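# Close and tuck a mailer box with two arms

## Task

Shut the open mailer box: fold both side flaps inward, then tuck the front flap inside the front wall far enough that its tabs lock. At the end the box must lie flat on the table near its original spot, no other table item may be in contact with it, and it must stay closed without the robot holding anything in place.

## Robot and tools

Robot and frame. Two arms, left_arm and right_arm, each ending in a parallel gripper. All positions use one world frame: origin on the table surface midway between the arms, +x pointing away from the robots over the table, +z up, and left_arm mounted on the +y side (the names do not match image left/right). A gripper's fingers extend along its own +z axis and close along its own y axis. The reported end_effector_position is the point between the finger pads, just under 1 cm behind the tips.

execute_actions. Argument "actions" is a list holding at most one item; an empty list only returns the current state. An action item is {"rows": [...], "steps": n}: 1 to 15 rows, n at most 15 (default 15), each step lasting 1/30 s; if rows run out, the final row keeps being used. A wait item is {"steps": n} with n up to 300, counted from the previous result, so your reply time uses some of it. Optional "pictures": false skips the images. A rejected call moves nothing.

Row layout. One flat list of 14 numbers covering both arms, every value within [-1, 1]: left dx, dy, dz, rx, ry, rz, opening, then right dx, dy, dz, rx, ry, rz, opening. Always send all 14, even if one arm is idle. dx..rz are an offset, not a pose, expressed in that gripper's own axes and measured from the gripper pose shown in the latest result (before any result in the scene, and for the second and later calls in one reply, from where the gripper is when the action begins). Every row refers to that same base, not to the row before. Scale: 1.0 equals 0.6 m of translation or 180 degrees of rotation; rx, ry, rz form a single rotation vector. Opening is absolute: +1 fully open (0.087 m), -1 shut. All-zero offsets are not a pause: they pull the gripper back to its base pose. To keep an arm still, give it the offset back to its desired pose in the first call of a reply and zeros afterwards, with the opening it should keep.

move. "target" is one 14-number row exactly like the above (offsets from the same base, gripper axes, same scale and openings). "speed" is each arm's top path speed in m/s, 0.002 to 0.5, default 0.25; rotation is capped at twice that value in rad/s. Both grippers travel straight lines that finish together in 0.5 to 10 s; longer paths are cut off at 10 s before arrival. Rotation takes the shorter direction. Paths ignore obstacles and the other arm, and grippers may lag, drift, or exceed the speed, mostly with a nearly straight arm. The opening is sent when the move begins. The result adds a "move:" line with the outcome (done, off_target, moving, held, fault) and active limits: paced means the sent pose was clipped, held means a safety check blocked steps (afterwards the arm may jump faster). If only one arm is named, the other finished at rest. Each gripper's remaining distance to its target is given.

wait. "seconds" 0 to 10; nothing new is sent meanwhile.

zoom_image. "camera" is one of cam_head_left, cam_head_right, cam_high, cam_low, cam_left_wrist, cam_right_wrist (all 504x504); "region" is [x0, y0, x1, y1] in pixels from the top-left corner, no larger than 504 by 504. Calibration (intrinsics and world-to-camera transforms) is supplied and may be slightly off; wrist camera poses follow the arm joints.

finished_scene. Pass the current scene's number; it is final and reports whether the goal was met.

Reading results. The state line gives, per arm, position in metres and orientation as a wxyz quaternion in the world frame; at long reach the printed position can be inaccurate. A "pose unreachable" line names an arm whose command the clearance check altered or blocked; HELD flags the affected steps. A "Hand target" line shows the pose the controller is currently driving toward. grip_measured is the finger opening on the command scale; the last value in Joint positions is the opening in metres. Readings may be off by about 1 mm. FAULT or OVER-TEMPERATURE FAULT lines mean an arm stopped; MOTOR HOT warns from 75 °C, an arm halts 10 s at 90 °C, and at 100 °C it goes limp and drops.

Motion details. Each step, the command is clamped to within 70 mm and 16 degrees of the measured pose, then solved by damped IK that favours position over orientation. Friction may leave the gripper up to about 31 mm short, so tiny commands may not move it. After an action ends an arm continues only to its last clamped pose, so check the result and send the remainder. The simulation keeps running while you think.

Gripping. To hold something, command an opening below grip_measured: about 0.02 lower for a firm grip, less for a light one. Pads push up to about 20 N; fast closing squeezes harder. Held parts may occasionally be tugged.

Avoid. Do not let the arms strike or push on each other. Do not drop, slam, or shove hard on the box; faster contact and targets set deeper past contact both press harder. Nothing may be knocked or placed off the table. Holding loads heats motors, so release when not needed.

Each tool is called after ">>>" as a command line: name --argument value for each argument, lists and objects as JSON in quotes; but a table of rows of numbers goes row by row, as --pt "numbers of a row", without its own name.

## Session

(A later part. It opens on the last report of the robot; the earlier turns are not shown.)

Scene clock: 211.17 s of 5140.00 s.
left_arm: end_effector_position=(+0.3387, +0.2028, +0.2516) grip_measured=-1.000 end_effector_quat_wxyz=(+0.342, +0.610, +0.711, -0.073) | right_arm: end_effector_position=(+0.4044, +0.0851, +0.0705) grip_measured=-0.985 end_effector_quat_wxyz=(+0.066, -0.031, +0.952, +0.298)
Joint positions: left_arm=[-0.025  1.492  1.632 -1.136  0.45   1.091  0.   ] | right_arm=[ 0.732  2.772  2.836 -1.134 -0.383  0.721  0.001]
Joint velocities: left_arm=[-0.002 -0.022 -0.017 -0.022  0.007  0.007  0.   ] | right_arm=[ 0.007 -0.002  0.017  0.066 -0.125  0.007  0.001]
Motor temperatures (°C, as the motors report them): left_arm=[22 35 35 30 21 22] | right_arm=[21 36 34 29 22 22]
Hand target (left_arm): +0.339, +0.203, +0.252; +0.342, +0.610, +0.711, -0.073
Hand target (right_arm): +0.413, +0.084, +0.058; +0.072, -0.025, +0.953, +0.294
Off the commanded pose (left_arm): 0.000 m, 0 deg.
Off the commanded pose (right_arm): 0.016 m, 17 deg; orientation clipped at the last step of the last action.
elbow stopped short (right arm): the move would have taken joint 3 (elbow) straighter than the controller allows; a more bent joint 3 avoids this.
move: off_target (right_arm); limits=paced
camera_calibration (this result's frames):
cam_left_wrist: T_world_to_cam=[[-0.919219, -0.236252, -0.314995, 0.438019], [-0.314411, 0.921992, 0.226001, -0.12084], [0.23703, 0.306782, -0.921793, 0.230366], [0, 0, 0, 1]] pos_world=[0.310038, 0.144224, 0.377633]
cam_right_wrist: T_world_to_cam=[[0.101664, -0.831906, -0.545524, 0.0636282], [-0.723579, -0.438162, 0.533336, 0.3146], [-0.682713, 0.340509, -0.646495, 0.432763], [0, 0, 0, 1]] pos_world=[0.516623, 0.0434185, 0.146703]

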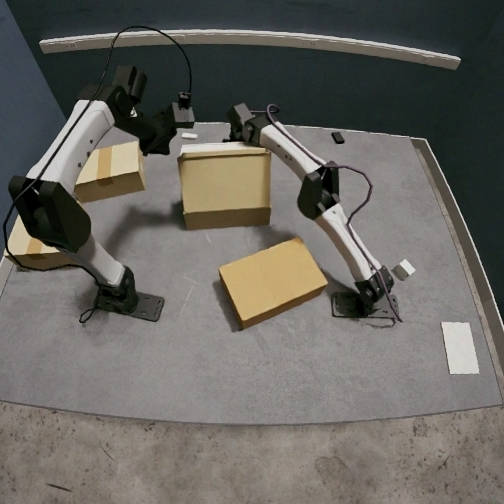

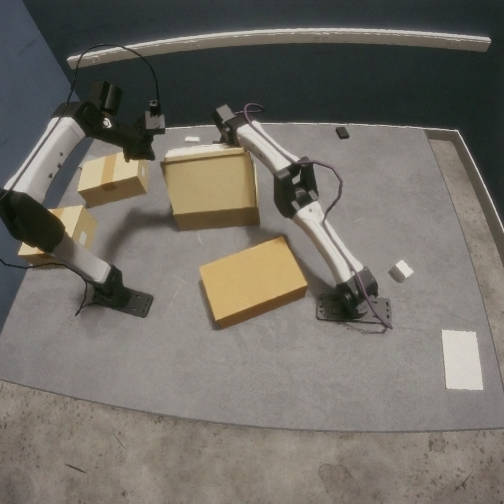

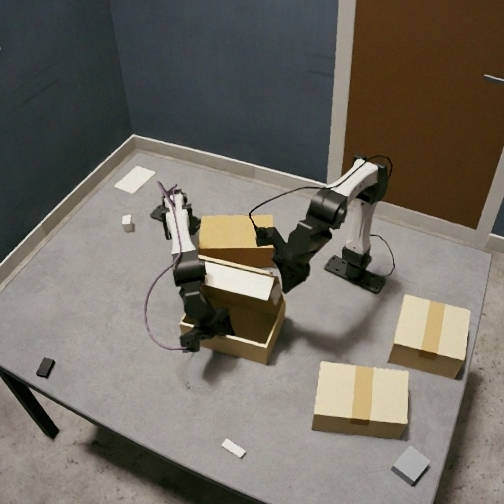

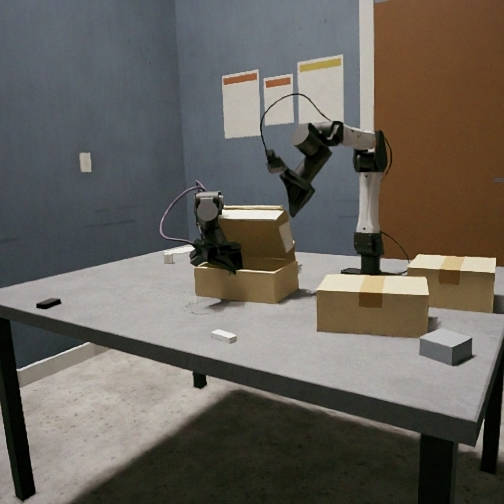

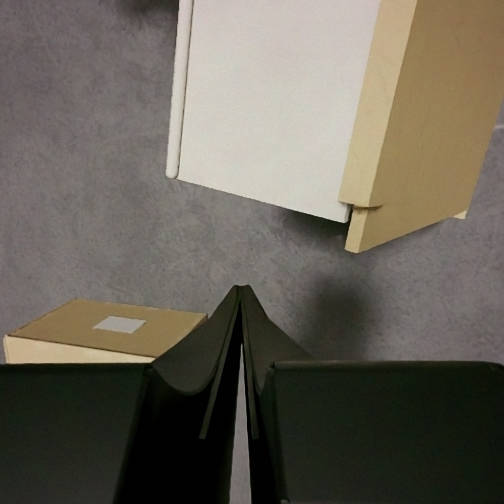

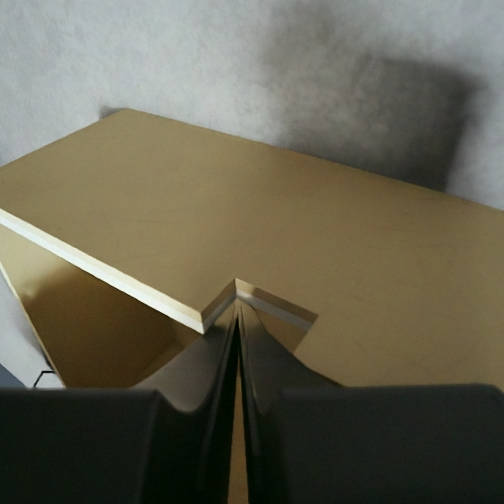

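>>> move --target '[0.118,-0.03,0.074,0,0,0,-1,0,0,0,0,0,0,-1]' --speed 0.12

>>> move --target '[-0.164,-0.049,0.104,0,0,0,-1,0,0,0,0,0,0,-1]' --speed 0.07

>>> zoom_image --camera "cam_low" --region '[150,130,400,310]'

Scene clock: 216.07 s of 5140.00 s.
left_arm: end_effector_position=(+0.3397, +0.2309, +0.1751) grip_measured=-1.000 end_effector_quat_wxyz=(+0.340, +0.611, +0.711, -0.073) | right_arm: end_effector_position=(+0.4047, +0.0855, +0.0706) grip_measured=-0.985 end_effector_quat_wxyz=(+0.066, -0.031, +0.951, +0.299)
Joint positions: left_arm=[ 0.077  1.429  1.273 -0.888  0.502  1.191  0.   ] | right_arm=[ 0.732  2.773  2.836 -1.132 -0.384  0.721  0.001]
Joint velocities: left_arm=[-0.017 -0.027 -0.002 -0.007 -0.037 -0.051  0.   ] | right_arm=[-0.007  0.002  0.002 -0.037  0.007 -0.051  0.   ]
Motor temperatures (°C, as the motors report them): left_arm=[22 35 35 30 21 22] | right_arm=[21 37 34 29 22 22]
Hand target (left_arm): +0.338, +0.233, +0.172; +0.341, +0.611, +0.711, -0.072
Hand target (right_arm): +0.404, +0.085, +0.071; +0.066, -0.031, +0.952, +0.298
Off the commanded pose (left_arm): 0.004 m, 0 deg.
Off the commanded pose (right_arm): 0.000 m, 0 deg.
After step 90, 0.60 s passed at rest.
move: done
camera_calibration (this result's frames):
cam_left_wrist: T_world_to_cam=[[-0.920303, -0.233923, -0.313564, 0.420966], [-0.312542, 0.921717, 0.229688, -0.130399], [0.235288, 0.309384, -0.921369, 0.150855], [0, 0, 0, 1]] pos_world=[0.311167, 0.171993, 0.300944]
cam_right_wrist: T_world_to_cam=[[0.102579, -0.830765, -0.547089, 0.0636172], [-0.723785, -0.439617, 0.531858, 0.315212], [-0.682359, 0.341417, -0.646391, 0.432585], [0, 0, 0, 1]] pos_world=[0.516798, 0.0437317, 0.146775]

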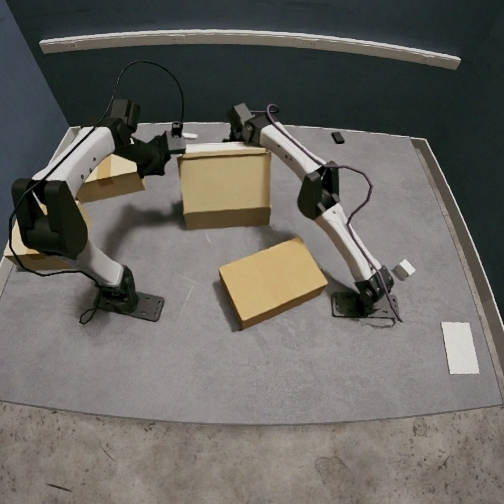

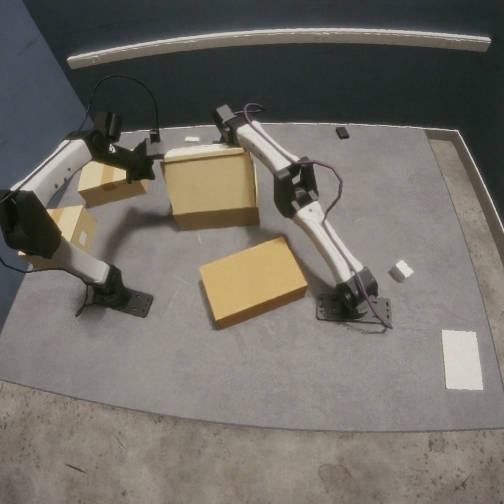

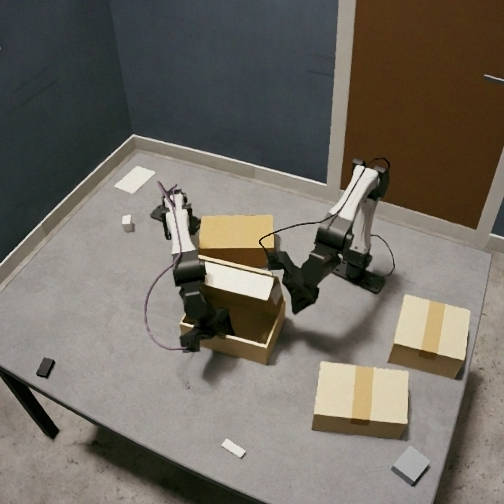

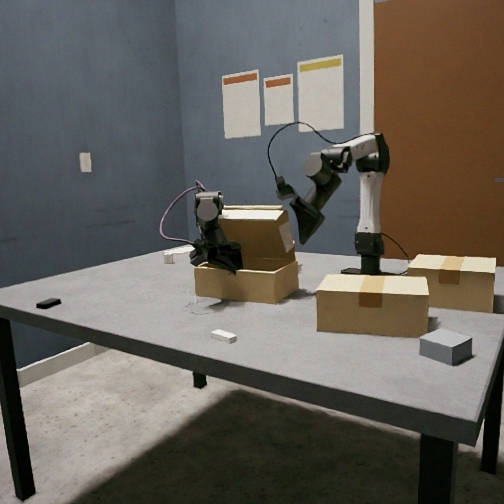

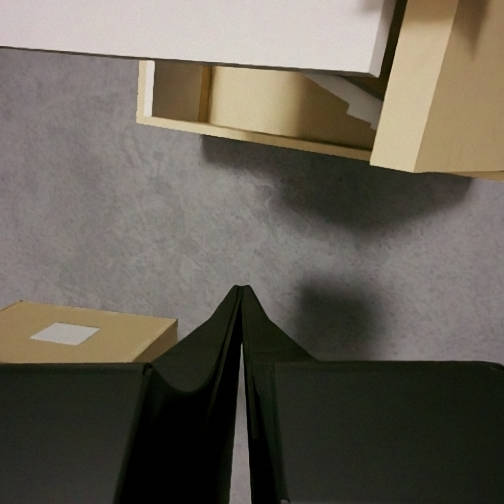

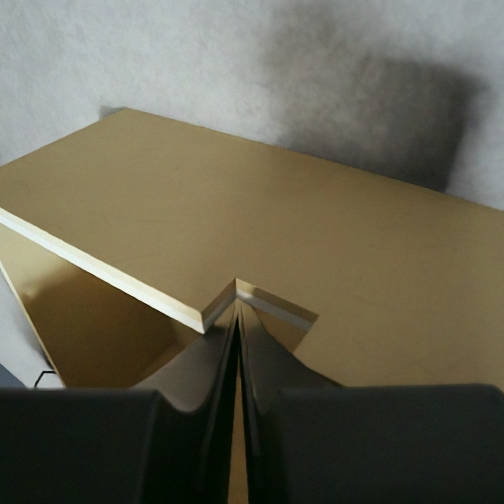

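Scene clock: 218.13 s of 5140.00 s.
left_arm: end_effector_position=(+0.3374, +0.1623, +0.1837) grip_measured=-1.000 end_effector_quat_wxyz=(+0.323, +0.579, +0.748, -0.023) | right_arm: end_effector_position=(+0.4217, +0.0442, +0.0718) grip_measured=-0.985 end_effector_quat_wxyz=(+0.049, +0.010, +0.960, +0.277)
Joint positions: left_arm=[-0.244  1.459  1.328 -0.806  0.192  0.841  0.   ] | right_arm=[ 0.657  2.759  2.836 -1.219 -0.387  0.717  0.001]
Joint velocities: left_arm=[-0.002 -0.012 -0.002 -0.066  0.007 -0.051  0.   ] | right_arm=[-0.002 -0.007  0.002 -0.051 -0.051 -0.037 -0.001]
Motor temperatures (°C, as the motors report them): left_arm=[22 34 35 30 22 22] | right_arm=[21 38 34 29 22 22]
Hand target (left_arm): +0.335, +0.114, +0.177; +0.338, +0.611, +0.712, -0.078
Hand target (right_arm): +0.402, +0.083, +0.072; +0.060, -0.033, +0.953, +0.296
Off the commanded pose (left_arm): 0.052 m, 8 deg.
Off the commanded pose (right_arm): 0.045 m, 6 deg.
move: off_target (left_arm, right_arm)
camera_calibration (this result's frames):
cam_left_wrist: T_world_to_cam=[[-0.884403, -0.320199, -0.339565, 0.412168], [-0.4234, 0.856549, 0.295053, -0.033887], [0.196378, 0.404717, -0.893107, 0.173051], [0, 0, 0, 1]] pos_world=[0.316192, 0.0909651, 0.30451]
cam_right_wrist: T_world_to_cam=[[0.0121536, -0.857553, -0.514252, 0.0651353], [-0.719846, -0.364461, 0.590753, 0.299473], [-0.694027, 0.363002, -0.621736, 0.461302], [0, 0, 0, 1]] pos_world=[0.534939, -0.00245041, 0.143389]

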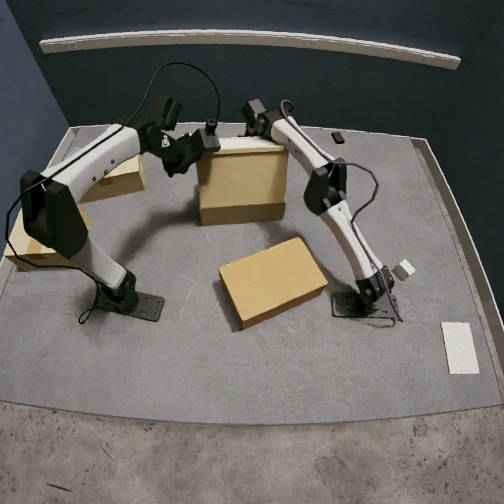

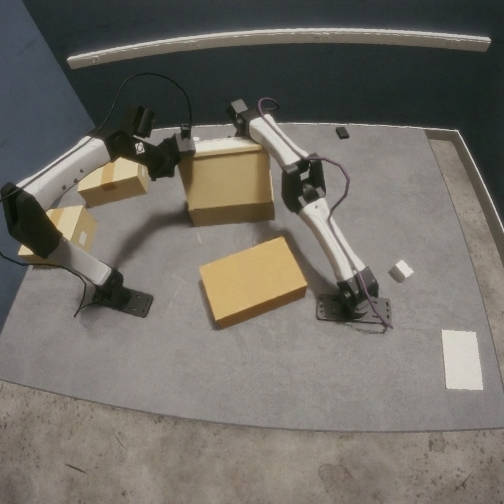

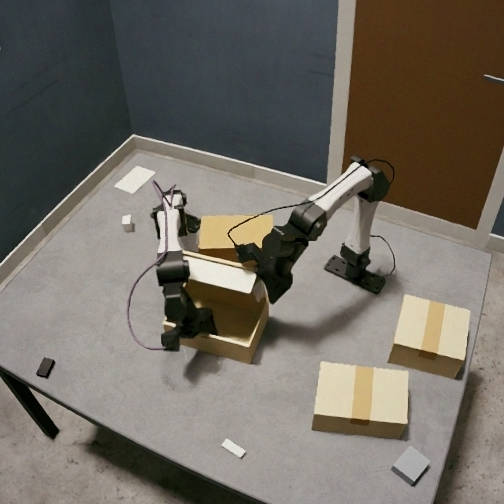

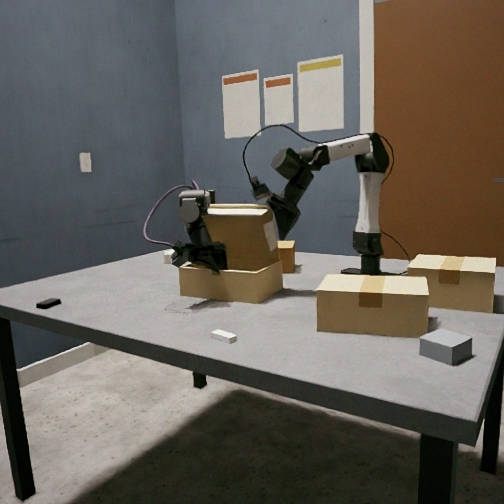

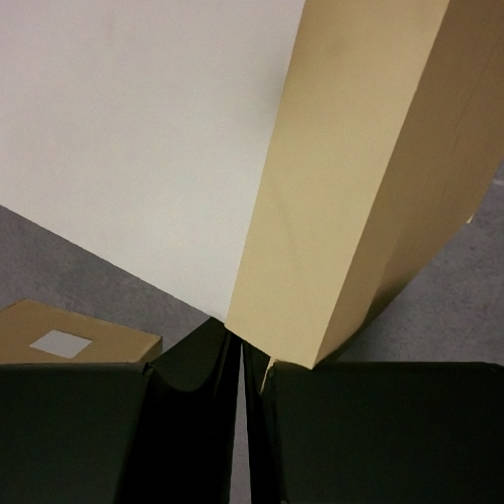

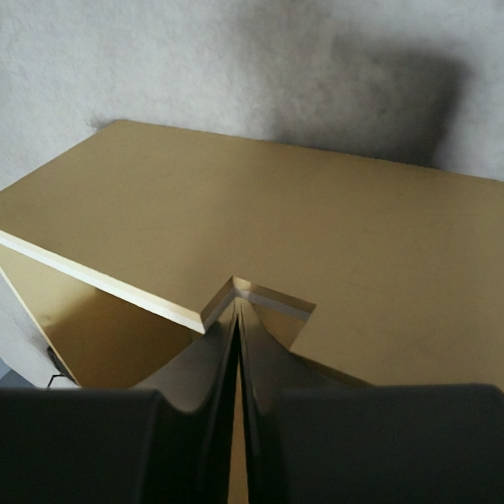

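Region (150, 130, 400, 310) of cam_low's 504x504 image, scaled by 2.016, with more detail than that image has; it fills the top 363 rows of this view, and the rest is white.

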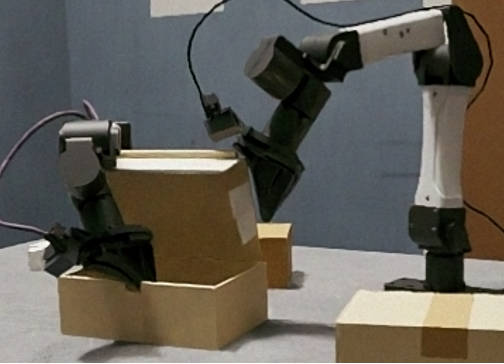

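>>> move --target '[0.048,-0.09,-0.177,0,0,0,-1,-0.05,0.047,-0.163,0,0,0,-1]' --speed 0.12

>>> move --target '[-0.24,-0.093,0.116,0,0,0,-1,0,0,0,0,0,0,-1]' --speed 0.15

Scene clock: 225.10 s of 5140.00 s.
left_arm: end_effector_position=(+0.2433, +0.2059, +0.2422) grip_measured=-1.000 end_effector_quat_wxyz=(+0.337, +0.578, +0.743, -0.019) | right_arm: end_effector_position=(+0.4408, +0.0168, +0.1557) grip_measured=-0.985 end_effector_quat_wxyz=(+0.104, +0.028, +0.943, +0.316)
Joint positions: left_arm=[-0.231  1.111  1.313 -1.11   0.201  0.854  0.   ] | right_arm=[ 0.593  2.606  2.836 -1.239 -0.404  0.726  0.001]
Joint velocities: left_arm=[-0.002  0.012 -0.007 -0.051  0.022 -0.037  0.   ] | right_arm=[ 0.002  0.002  0.002  0.022 -0.022  0.007 -0.   ]
Motor temperatures (°C, as the motors report them): left_arm=[23 34 35 31 22 22] | right_arm=[22 40 34 30 22 22]
Hand target (left_arm): +0.237, +0.211, +0.236; +0.323, +0.579, +0.748, -0.023
Hand target (right_arm): +0.440, +0.015, +0.171; +0.109, +0.032, +0.939, +0.325
Off the commanded pose (left_arm): 0.011 m, 2 deg.
Off the commanded pose (right_arm): 0.016 m, 8 deg.
elbow stopped short (right arm): the move would have taken joint 3 (elbow) straighter than the controller allows; a more bent joint 3 avoids this.
After step 90, 2.40 s passed at rest.
move: off_target (left_arm, right_arm)
camera_calibration (this result's frames):
cam_left_wrist: T_world_to_cam=[[-0.874879, -0.322866, -0.361032, 0.366203], [-0.430136, 0.860582, 0.272731, -0.122118], [0.222642, 0.3939, -0.891781, 0.221632], [0, 0, 0, 1]] pos_world=[0.218511, 0.136026, 0.363164]
cam_right_wrist: T_world_to_cam=[[0.0140711, -0.810784, -0.585176, 0.0939776], [-0.795543, -0.363609, 0.484664, 0.303544], [-0.605733, 0.458713, -0.65013, 0.500564], [0, 0, 0, 1]] pos_world=[0.543368, -0.0430483, 0.233308]

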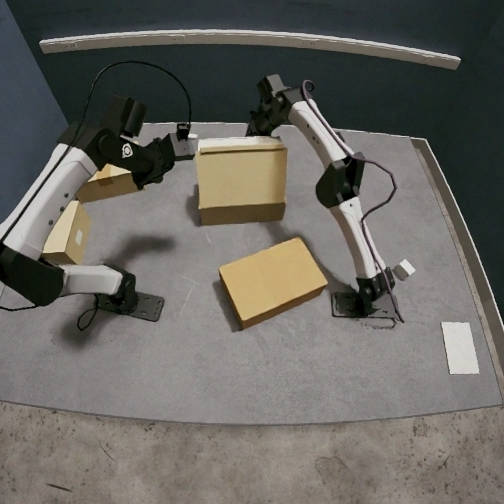

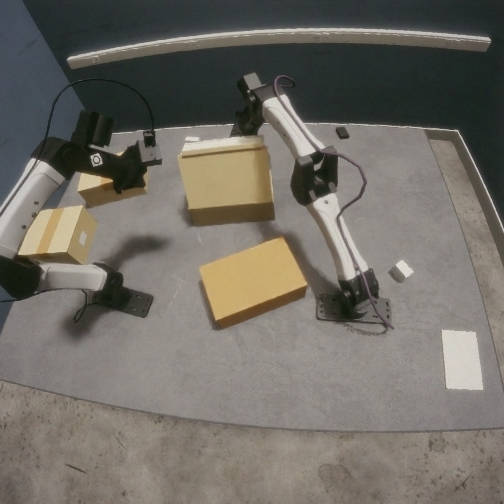

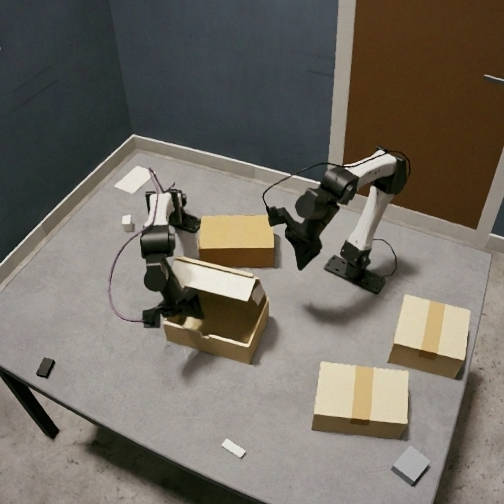

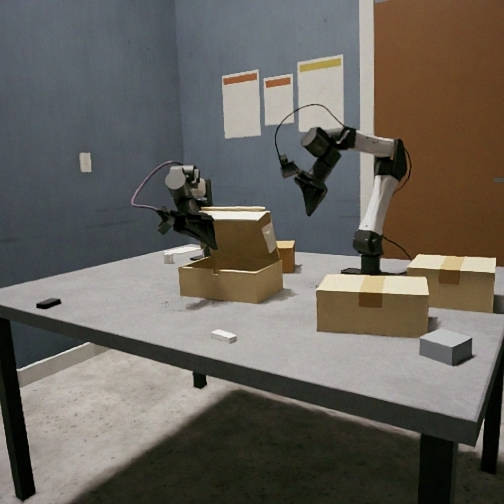

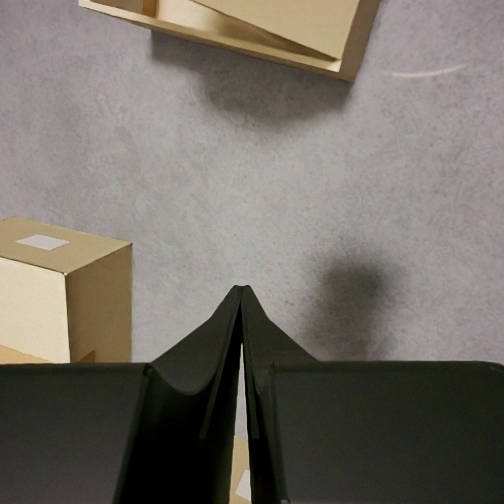

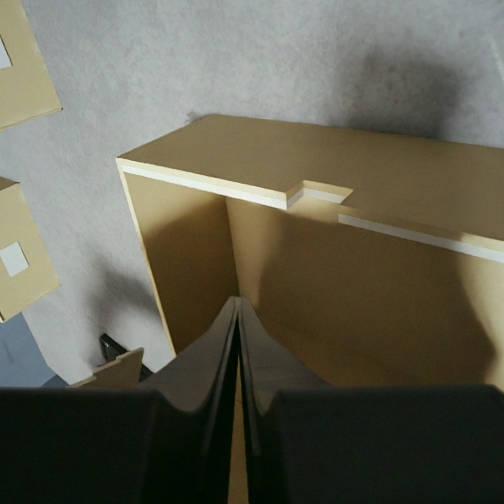

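Scene clock: 226.73 s of 5140.00 s.
left_arm: end_effector_position=(+0.2450, +0.0401, +0.2425) grip_measured=-1.000 end_effector_quat_wxyz=(+0.334, +0.577, +0.744, -0.028) | right_arm: end_effector_position=(+0.4408, +0.0168, +0.1557) grip_measured=-0.985 end_effector_quat_wxyz=(+0.104, +0.028, +0.943, +0.316)
Joint positions: left_arm=[-0.78   1.499  1.588 -0.985 -0.129  0.417  0.   ] | right_arm=[ 0.593  2.606  2.836 -1.239 -0.404  0.726  0.001]
Joint velocities: left_arm=[ 0.002  0.002 -0.002  0.095 -0.022  0.007  0.   ] | right_arm=[-0.007 -0.002 -0.012  0.154 -0.11  -0.022  0.   ]
Motor temperatures (°C, as the motors report them): left_arm=[23 33 36 31 22 22] | right_arm=[22 40 34 30 22 22]
Hand target (left_arm): +0.246, +0.037, +0.243; +0.335, +0.576, +0.745, -0.027
Hand target (right_arm): +0.441, +0.017, +0.156; +0.104, +0.028, +0.943, +0.316
Off the commanded pose (left_arm): 0.004 m, 1 deg.
Off the commanded pose (right_arm): 0.000 m, 0 deg.
move: done
camera_calibration (this result's frames):
cam_left_wrist: T_world_to_cam=[[-0.881118, -0.323253, -0.345166, 0.311964], [-0.422937, 0.865192, 0.269382, 0.0200623], [0.211556, 0.383341, -0.899052, 0.291694], [0, 0, 0, 1]] pos_world=[0.221652, -0.028333, 0.364523]
cam_right_wrist: T_world_to_cam=[[0.0140711, -0.810784, -0.585176, 0.0939776], [-0.795543, -0.363609, 0.484664, 0.303544], [-0.605733, 0.458713, -0.65013, 0.500564], [0, 0, 0, 1]] pos_world=[0.543368, -0.0430483, 0.233308]

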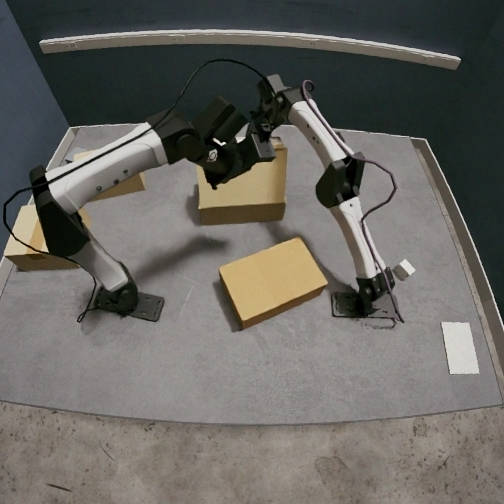

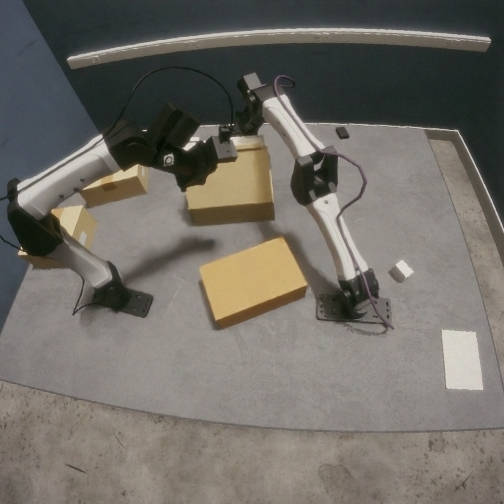

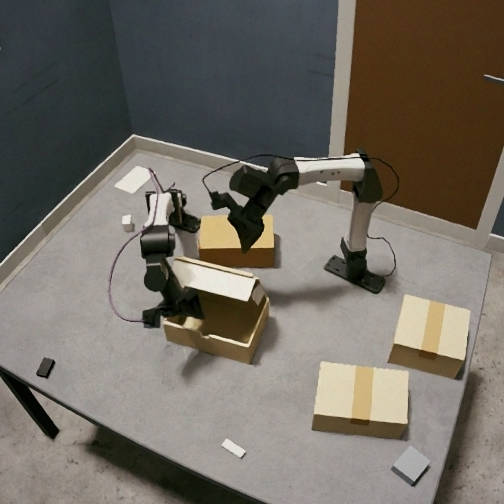

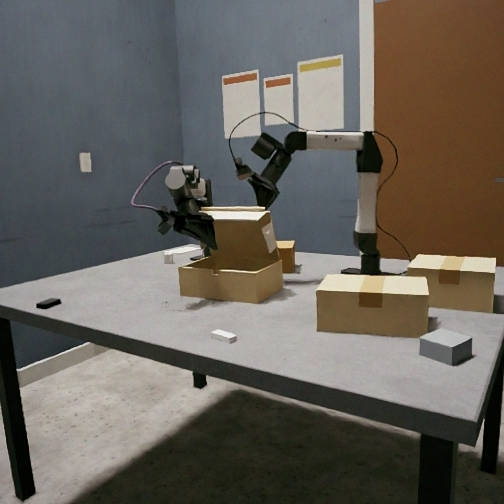

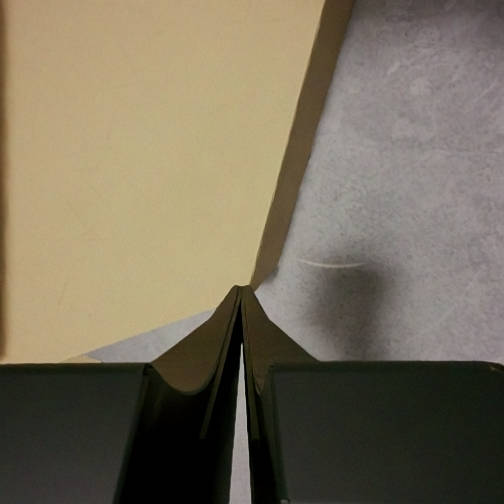

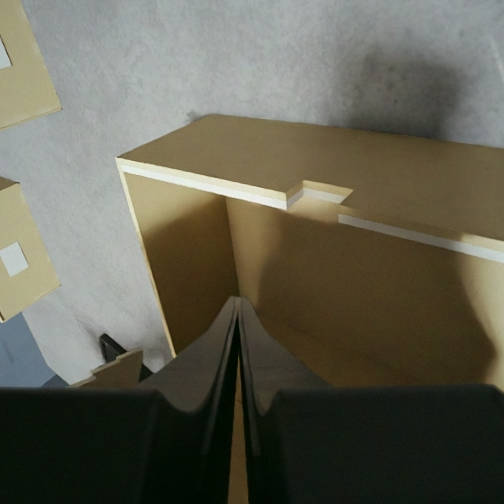

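>>> move --target '[0.05,0.15,0.14,0,0,0,-1,0,0,0,0,0,0,-1]' --speed 0.08

>>> zoom_image --camera "cam_low" --region '[120,130,370,310]'

>>> zoom_image --camera "cam_high" --region '[110,200,330,380]'

Scene clock: 231.27 s of 5140.00 s.
left_arm: end_effector_position=(+0.3555, +0.0616, +0.1988) grip_measured=-1.000 end_effector_quat_wxyz=(+0.341, +0.576, +0.743, -0.023) | right_arm: end_effector_position=(+0.4411, +0.0166, +0.1556) grip_measured=-0.985 end_effector_quat_wxyz=(+0.105, +0.028, +0.943, +0.316)
Joint positions: left_arm=[-0.487  1.682  1.588 -0.781  0.047  0.648  0.   ] | right_arm=[ 0.593  2.606  2.836 -1.239 -0.402  0.726  0.001]
Joint velocities: left_arm=[-0.002  0.012 -0.002 -0.037 -0.066 -0.037  0.   ] | right_arm=[-0.032 -0.022 -0.002 -0.007 -0.051  0.066 -0.   ]
Motor temperatures (°C, as the motors report them): left_arm=[23 33 36 31 22 22] | right_arm=[21 41 34 30 22 22]
Hand target (left_arm): +0.360, +0.061, +0.192; +0.336, +0.578, +0.743, -0.024
Hand target (right_arm): +0.441, +0.017, +0.156; +0.104, +0.028, +0.943, +0.316
Off the commanded pose (left_arm): 0.008 m, 1 deg.
Off the commanded pose (right_arm): 0.000 m, 0 deg.
move: done
camera_calibration (this result's frames):
cam_left_wrist: T_world_to_cam=[[-0.874515, -0.326562, -0.35858, 0.401785], [-0.430075, 0.863906, 0.262111, 0.0640736], [0.224184, 0.383436, -0.895946, 0.215714], [0, 0, 0, 1]] pos_world=[0.330564, -0.00685801, 0.320546]
cam_right_wrist: T_world_to_cam=[[0.0139289, -0.811488, -0.584204, 0.0937032], [-0.796477, -0.362229, 0.484164, 0.304249], [-0.604508, 0.458561, -0.651377, 0.500396], [0, 0, 0, 1]] pos_world=[0.543515, -0.0432152, 0.233382]

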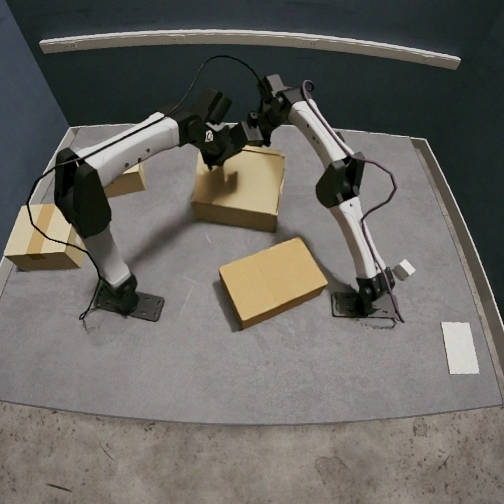

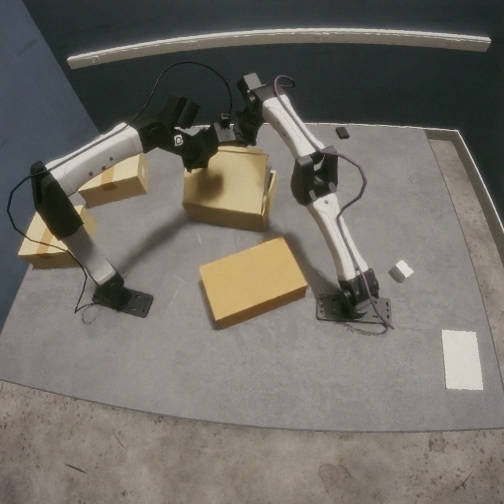

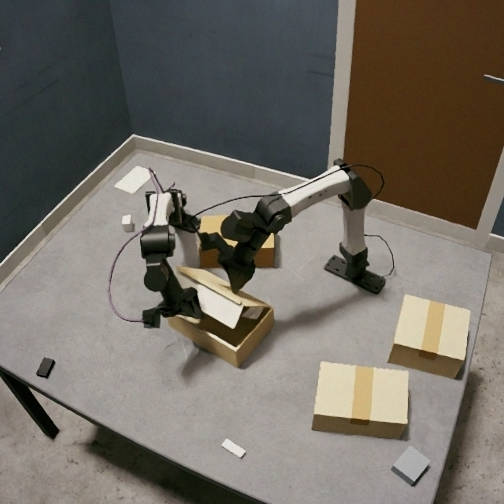

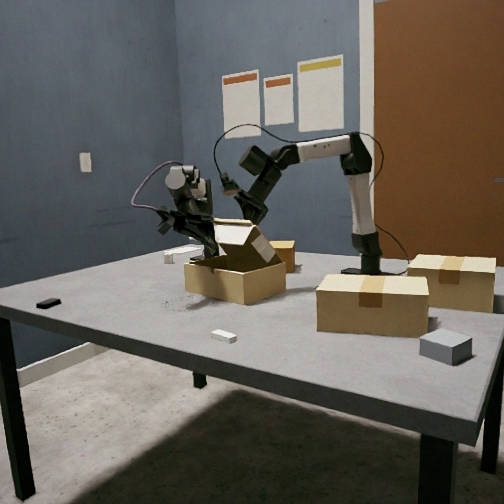

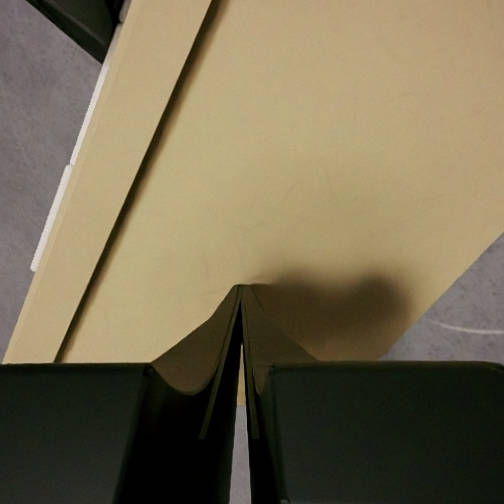

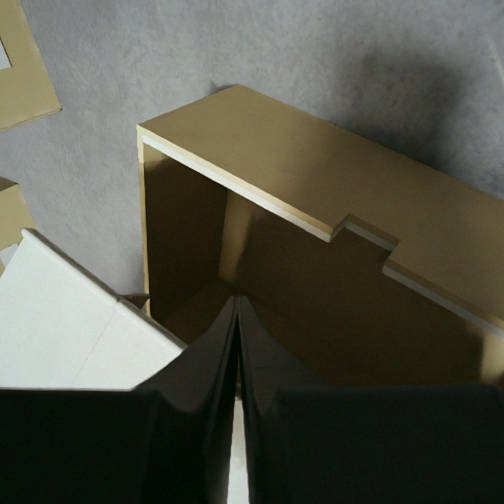

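Region (120, 130, 370, 310) of cam_low's 504x504 image, scaled by 2.016, with more detail than that image has; it fills the top 363 rows of this view, and the rest is white.

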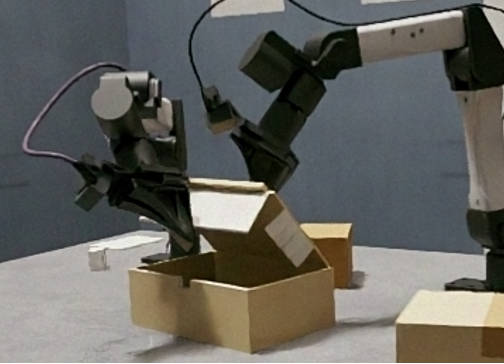

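Region (110, 200, 330, 380) of cam_high's 504x504 image, scaled by 2.291, with more detail than that image has; it fills the top 412 rows of this view, and the rest is white.

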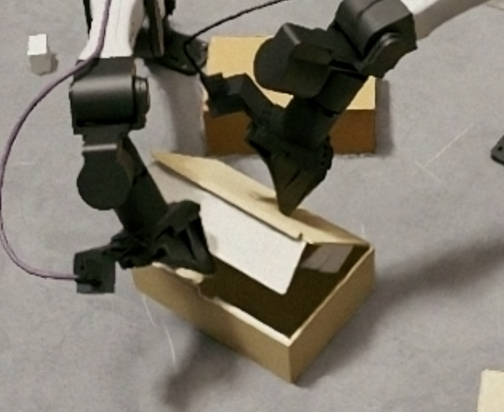

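>>> move --target '[0.05,-0.014,0.085,0,0,0,-1,-0.024,-0.03,0.046,0,0,0,-1]' --speed 0.06

>>> zoom_image --camera "cam_low" --region '[120,130,370,310]'

>>> zoom_image --camera "cam_high" --region '[110,200,330,380]'

Scene clock: 236.43 s of 5140.00 s.
left_arm: end_effector_position=(+0.3698, +0.0582, +0.1578) grip_measured=-1.000 end_effector_quat_wxyz=(+0.357, +0.573, +0.737, -0.023) | right_arm: end_effector_position=(+0.4544, +0.0158, +0.1256) grip_measured=-0.985 end_effector_quat_wxyz=(+0.099, +0.034, +0.945, +0.310)
Joint positions: left_arm=[-0.471  1.695  1.419 -0.564  0.057  0.662  0.   ] | right_arm=[ 0.58   2.667  2.836 -1.199 -0.403  0.721  0.001]
Joint velocities: left_arm=[-0.002 -0.002  0.007  0.022  0.022  0.037  0.   ] | right_arm=[-0.017 -0.017 -0.002  0.007  0.037 -0.022 -0.001]
Motor temperatures (°C, as the motors report them): left_arm=[23 34 36 31 22 22] | right_arm=[21 42 34 30 22 22]
Hand target (left_arm): +0.369, +0.062, +0.141; +0.341, +0.576, +0.742, -0.023
Hand target (right_arm): +0.461, +0.016, +0.126; +0.108, +0.030, +0.941, +0.318
Off the commanded pose (left_arm): 0.018 m, 2 deg.
Off the commanded pose (right_arm): 0.007 m, 1 deg.
elbow stopped short (right arm): the move would have taken joint 3 (elbow) straighter than the controller allows; a more bent joint 3 avoids this.
After step 90, 0.80 s passed at rest.
move: off_target (left_arm)
camera_calibration (this result's frames):
cam_left_wrist: T_world_to_cam=[[-0.863856, -0.333358, -0.377658, 0.39796], [-0.436741, 0.869225, 0.231741, 0.0908244], [0.251017, 0.36513, -0.896477, 0.168277], [0, 0, 0, 1]] pos_world=[0.341207, -0.00772689, 0.280102]
cam_right_wrist: T_world_to_cam=[[-0.00251986, -0.818042, -0.575152, 0.0817578], [-0.791794, -0.349663, 0.500797, 0.324697], [-0.610782, 0.456664, -0.64684, 0.491606], [0, 0, 0, 1]] pos_world=[0.557563, -0.044083, 0.202407]

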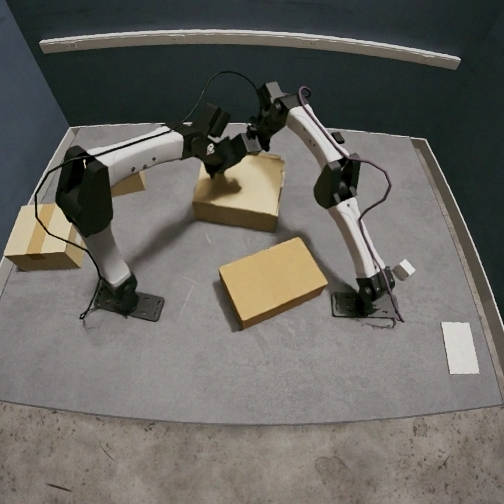

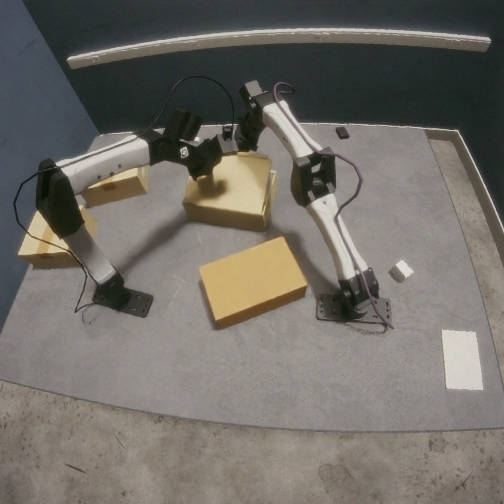

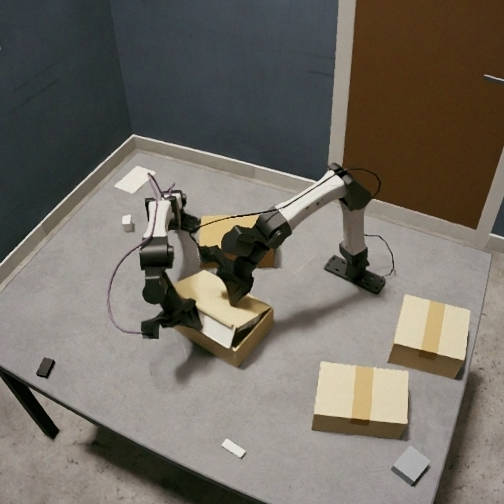

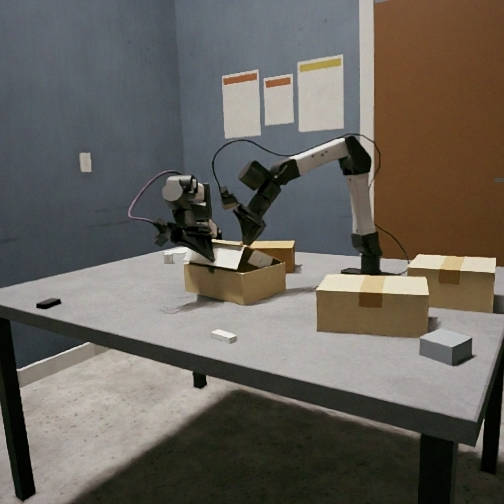

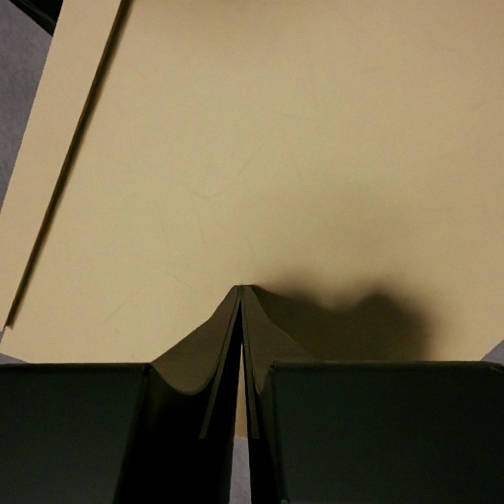

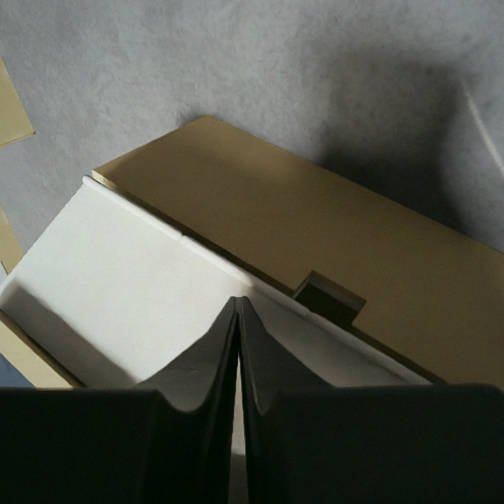

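Region (120, 130, 370, 310) of cam_low's 504x504 image, scaled by 2.016, with more detail than that image has; it fills the top 363 rows of this view, and the rest is white.

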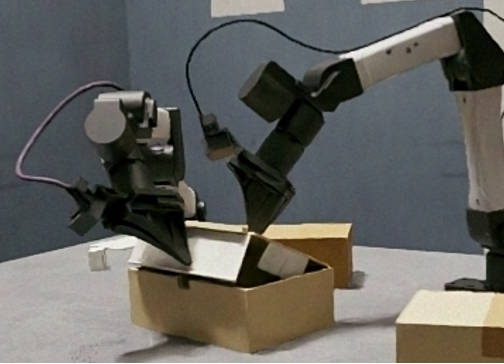

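Region (110, 200, 330, 380) of cam_high's 504x504 image, scaled by 2.291, with more detail than that image has; it fills the top 412 rows of this view, and the rest is white.

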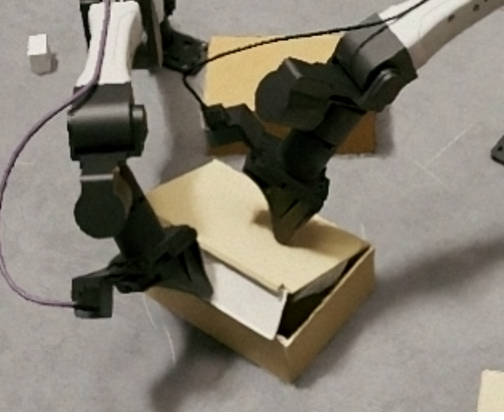

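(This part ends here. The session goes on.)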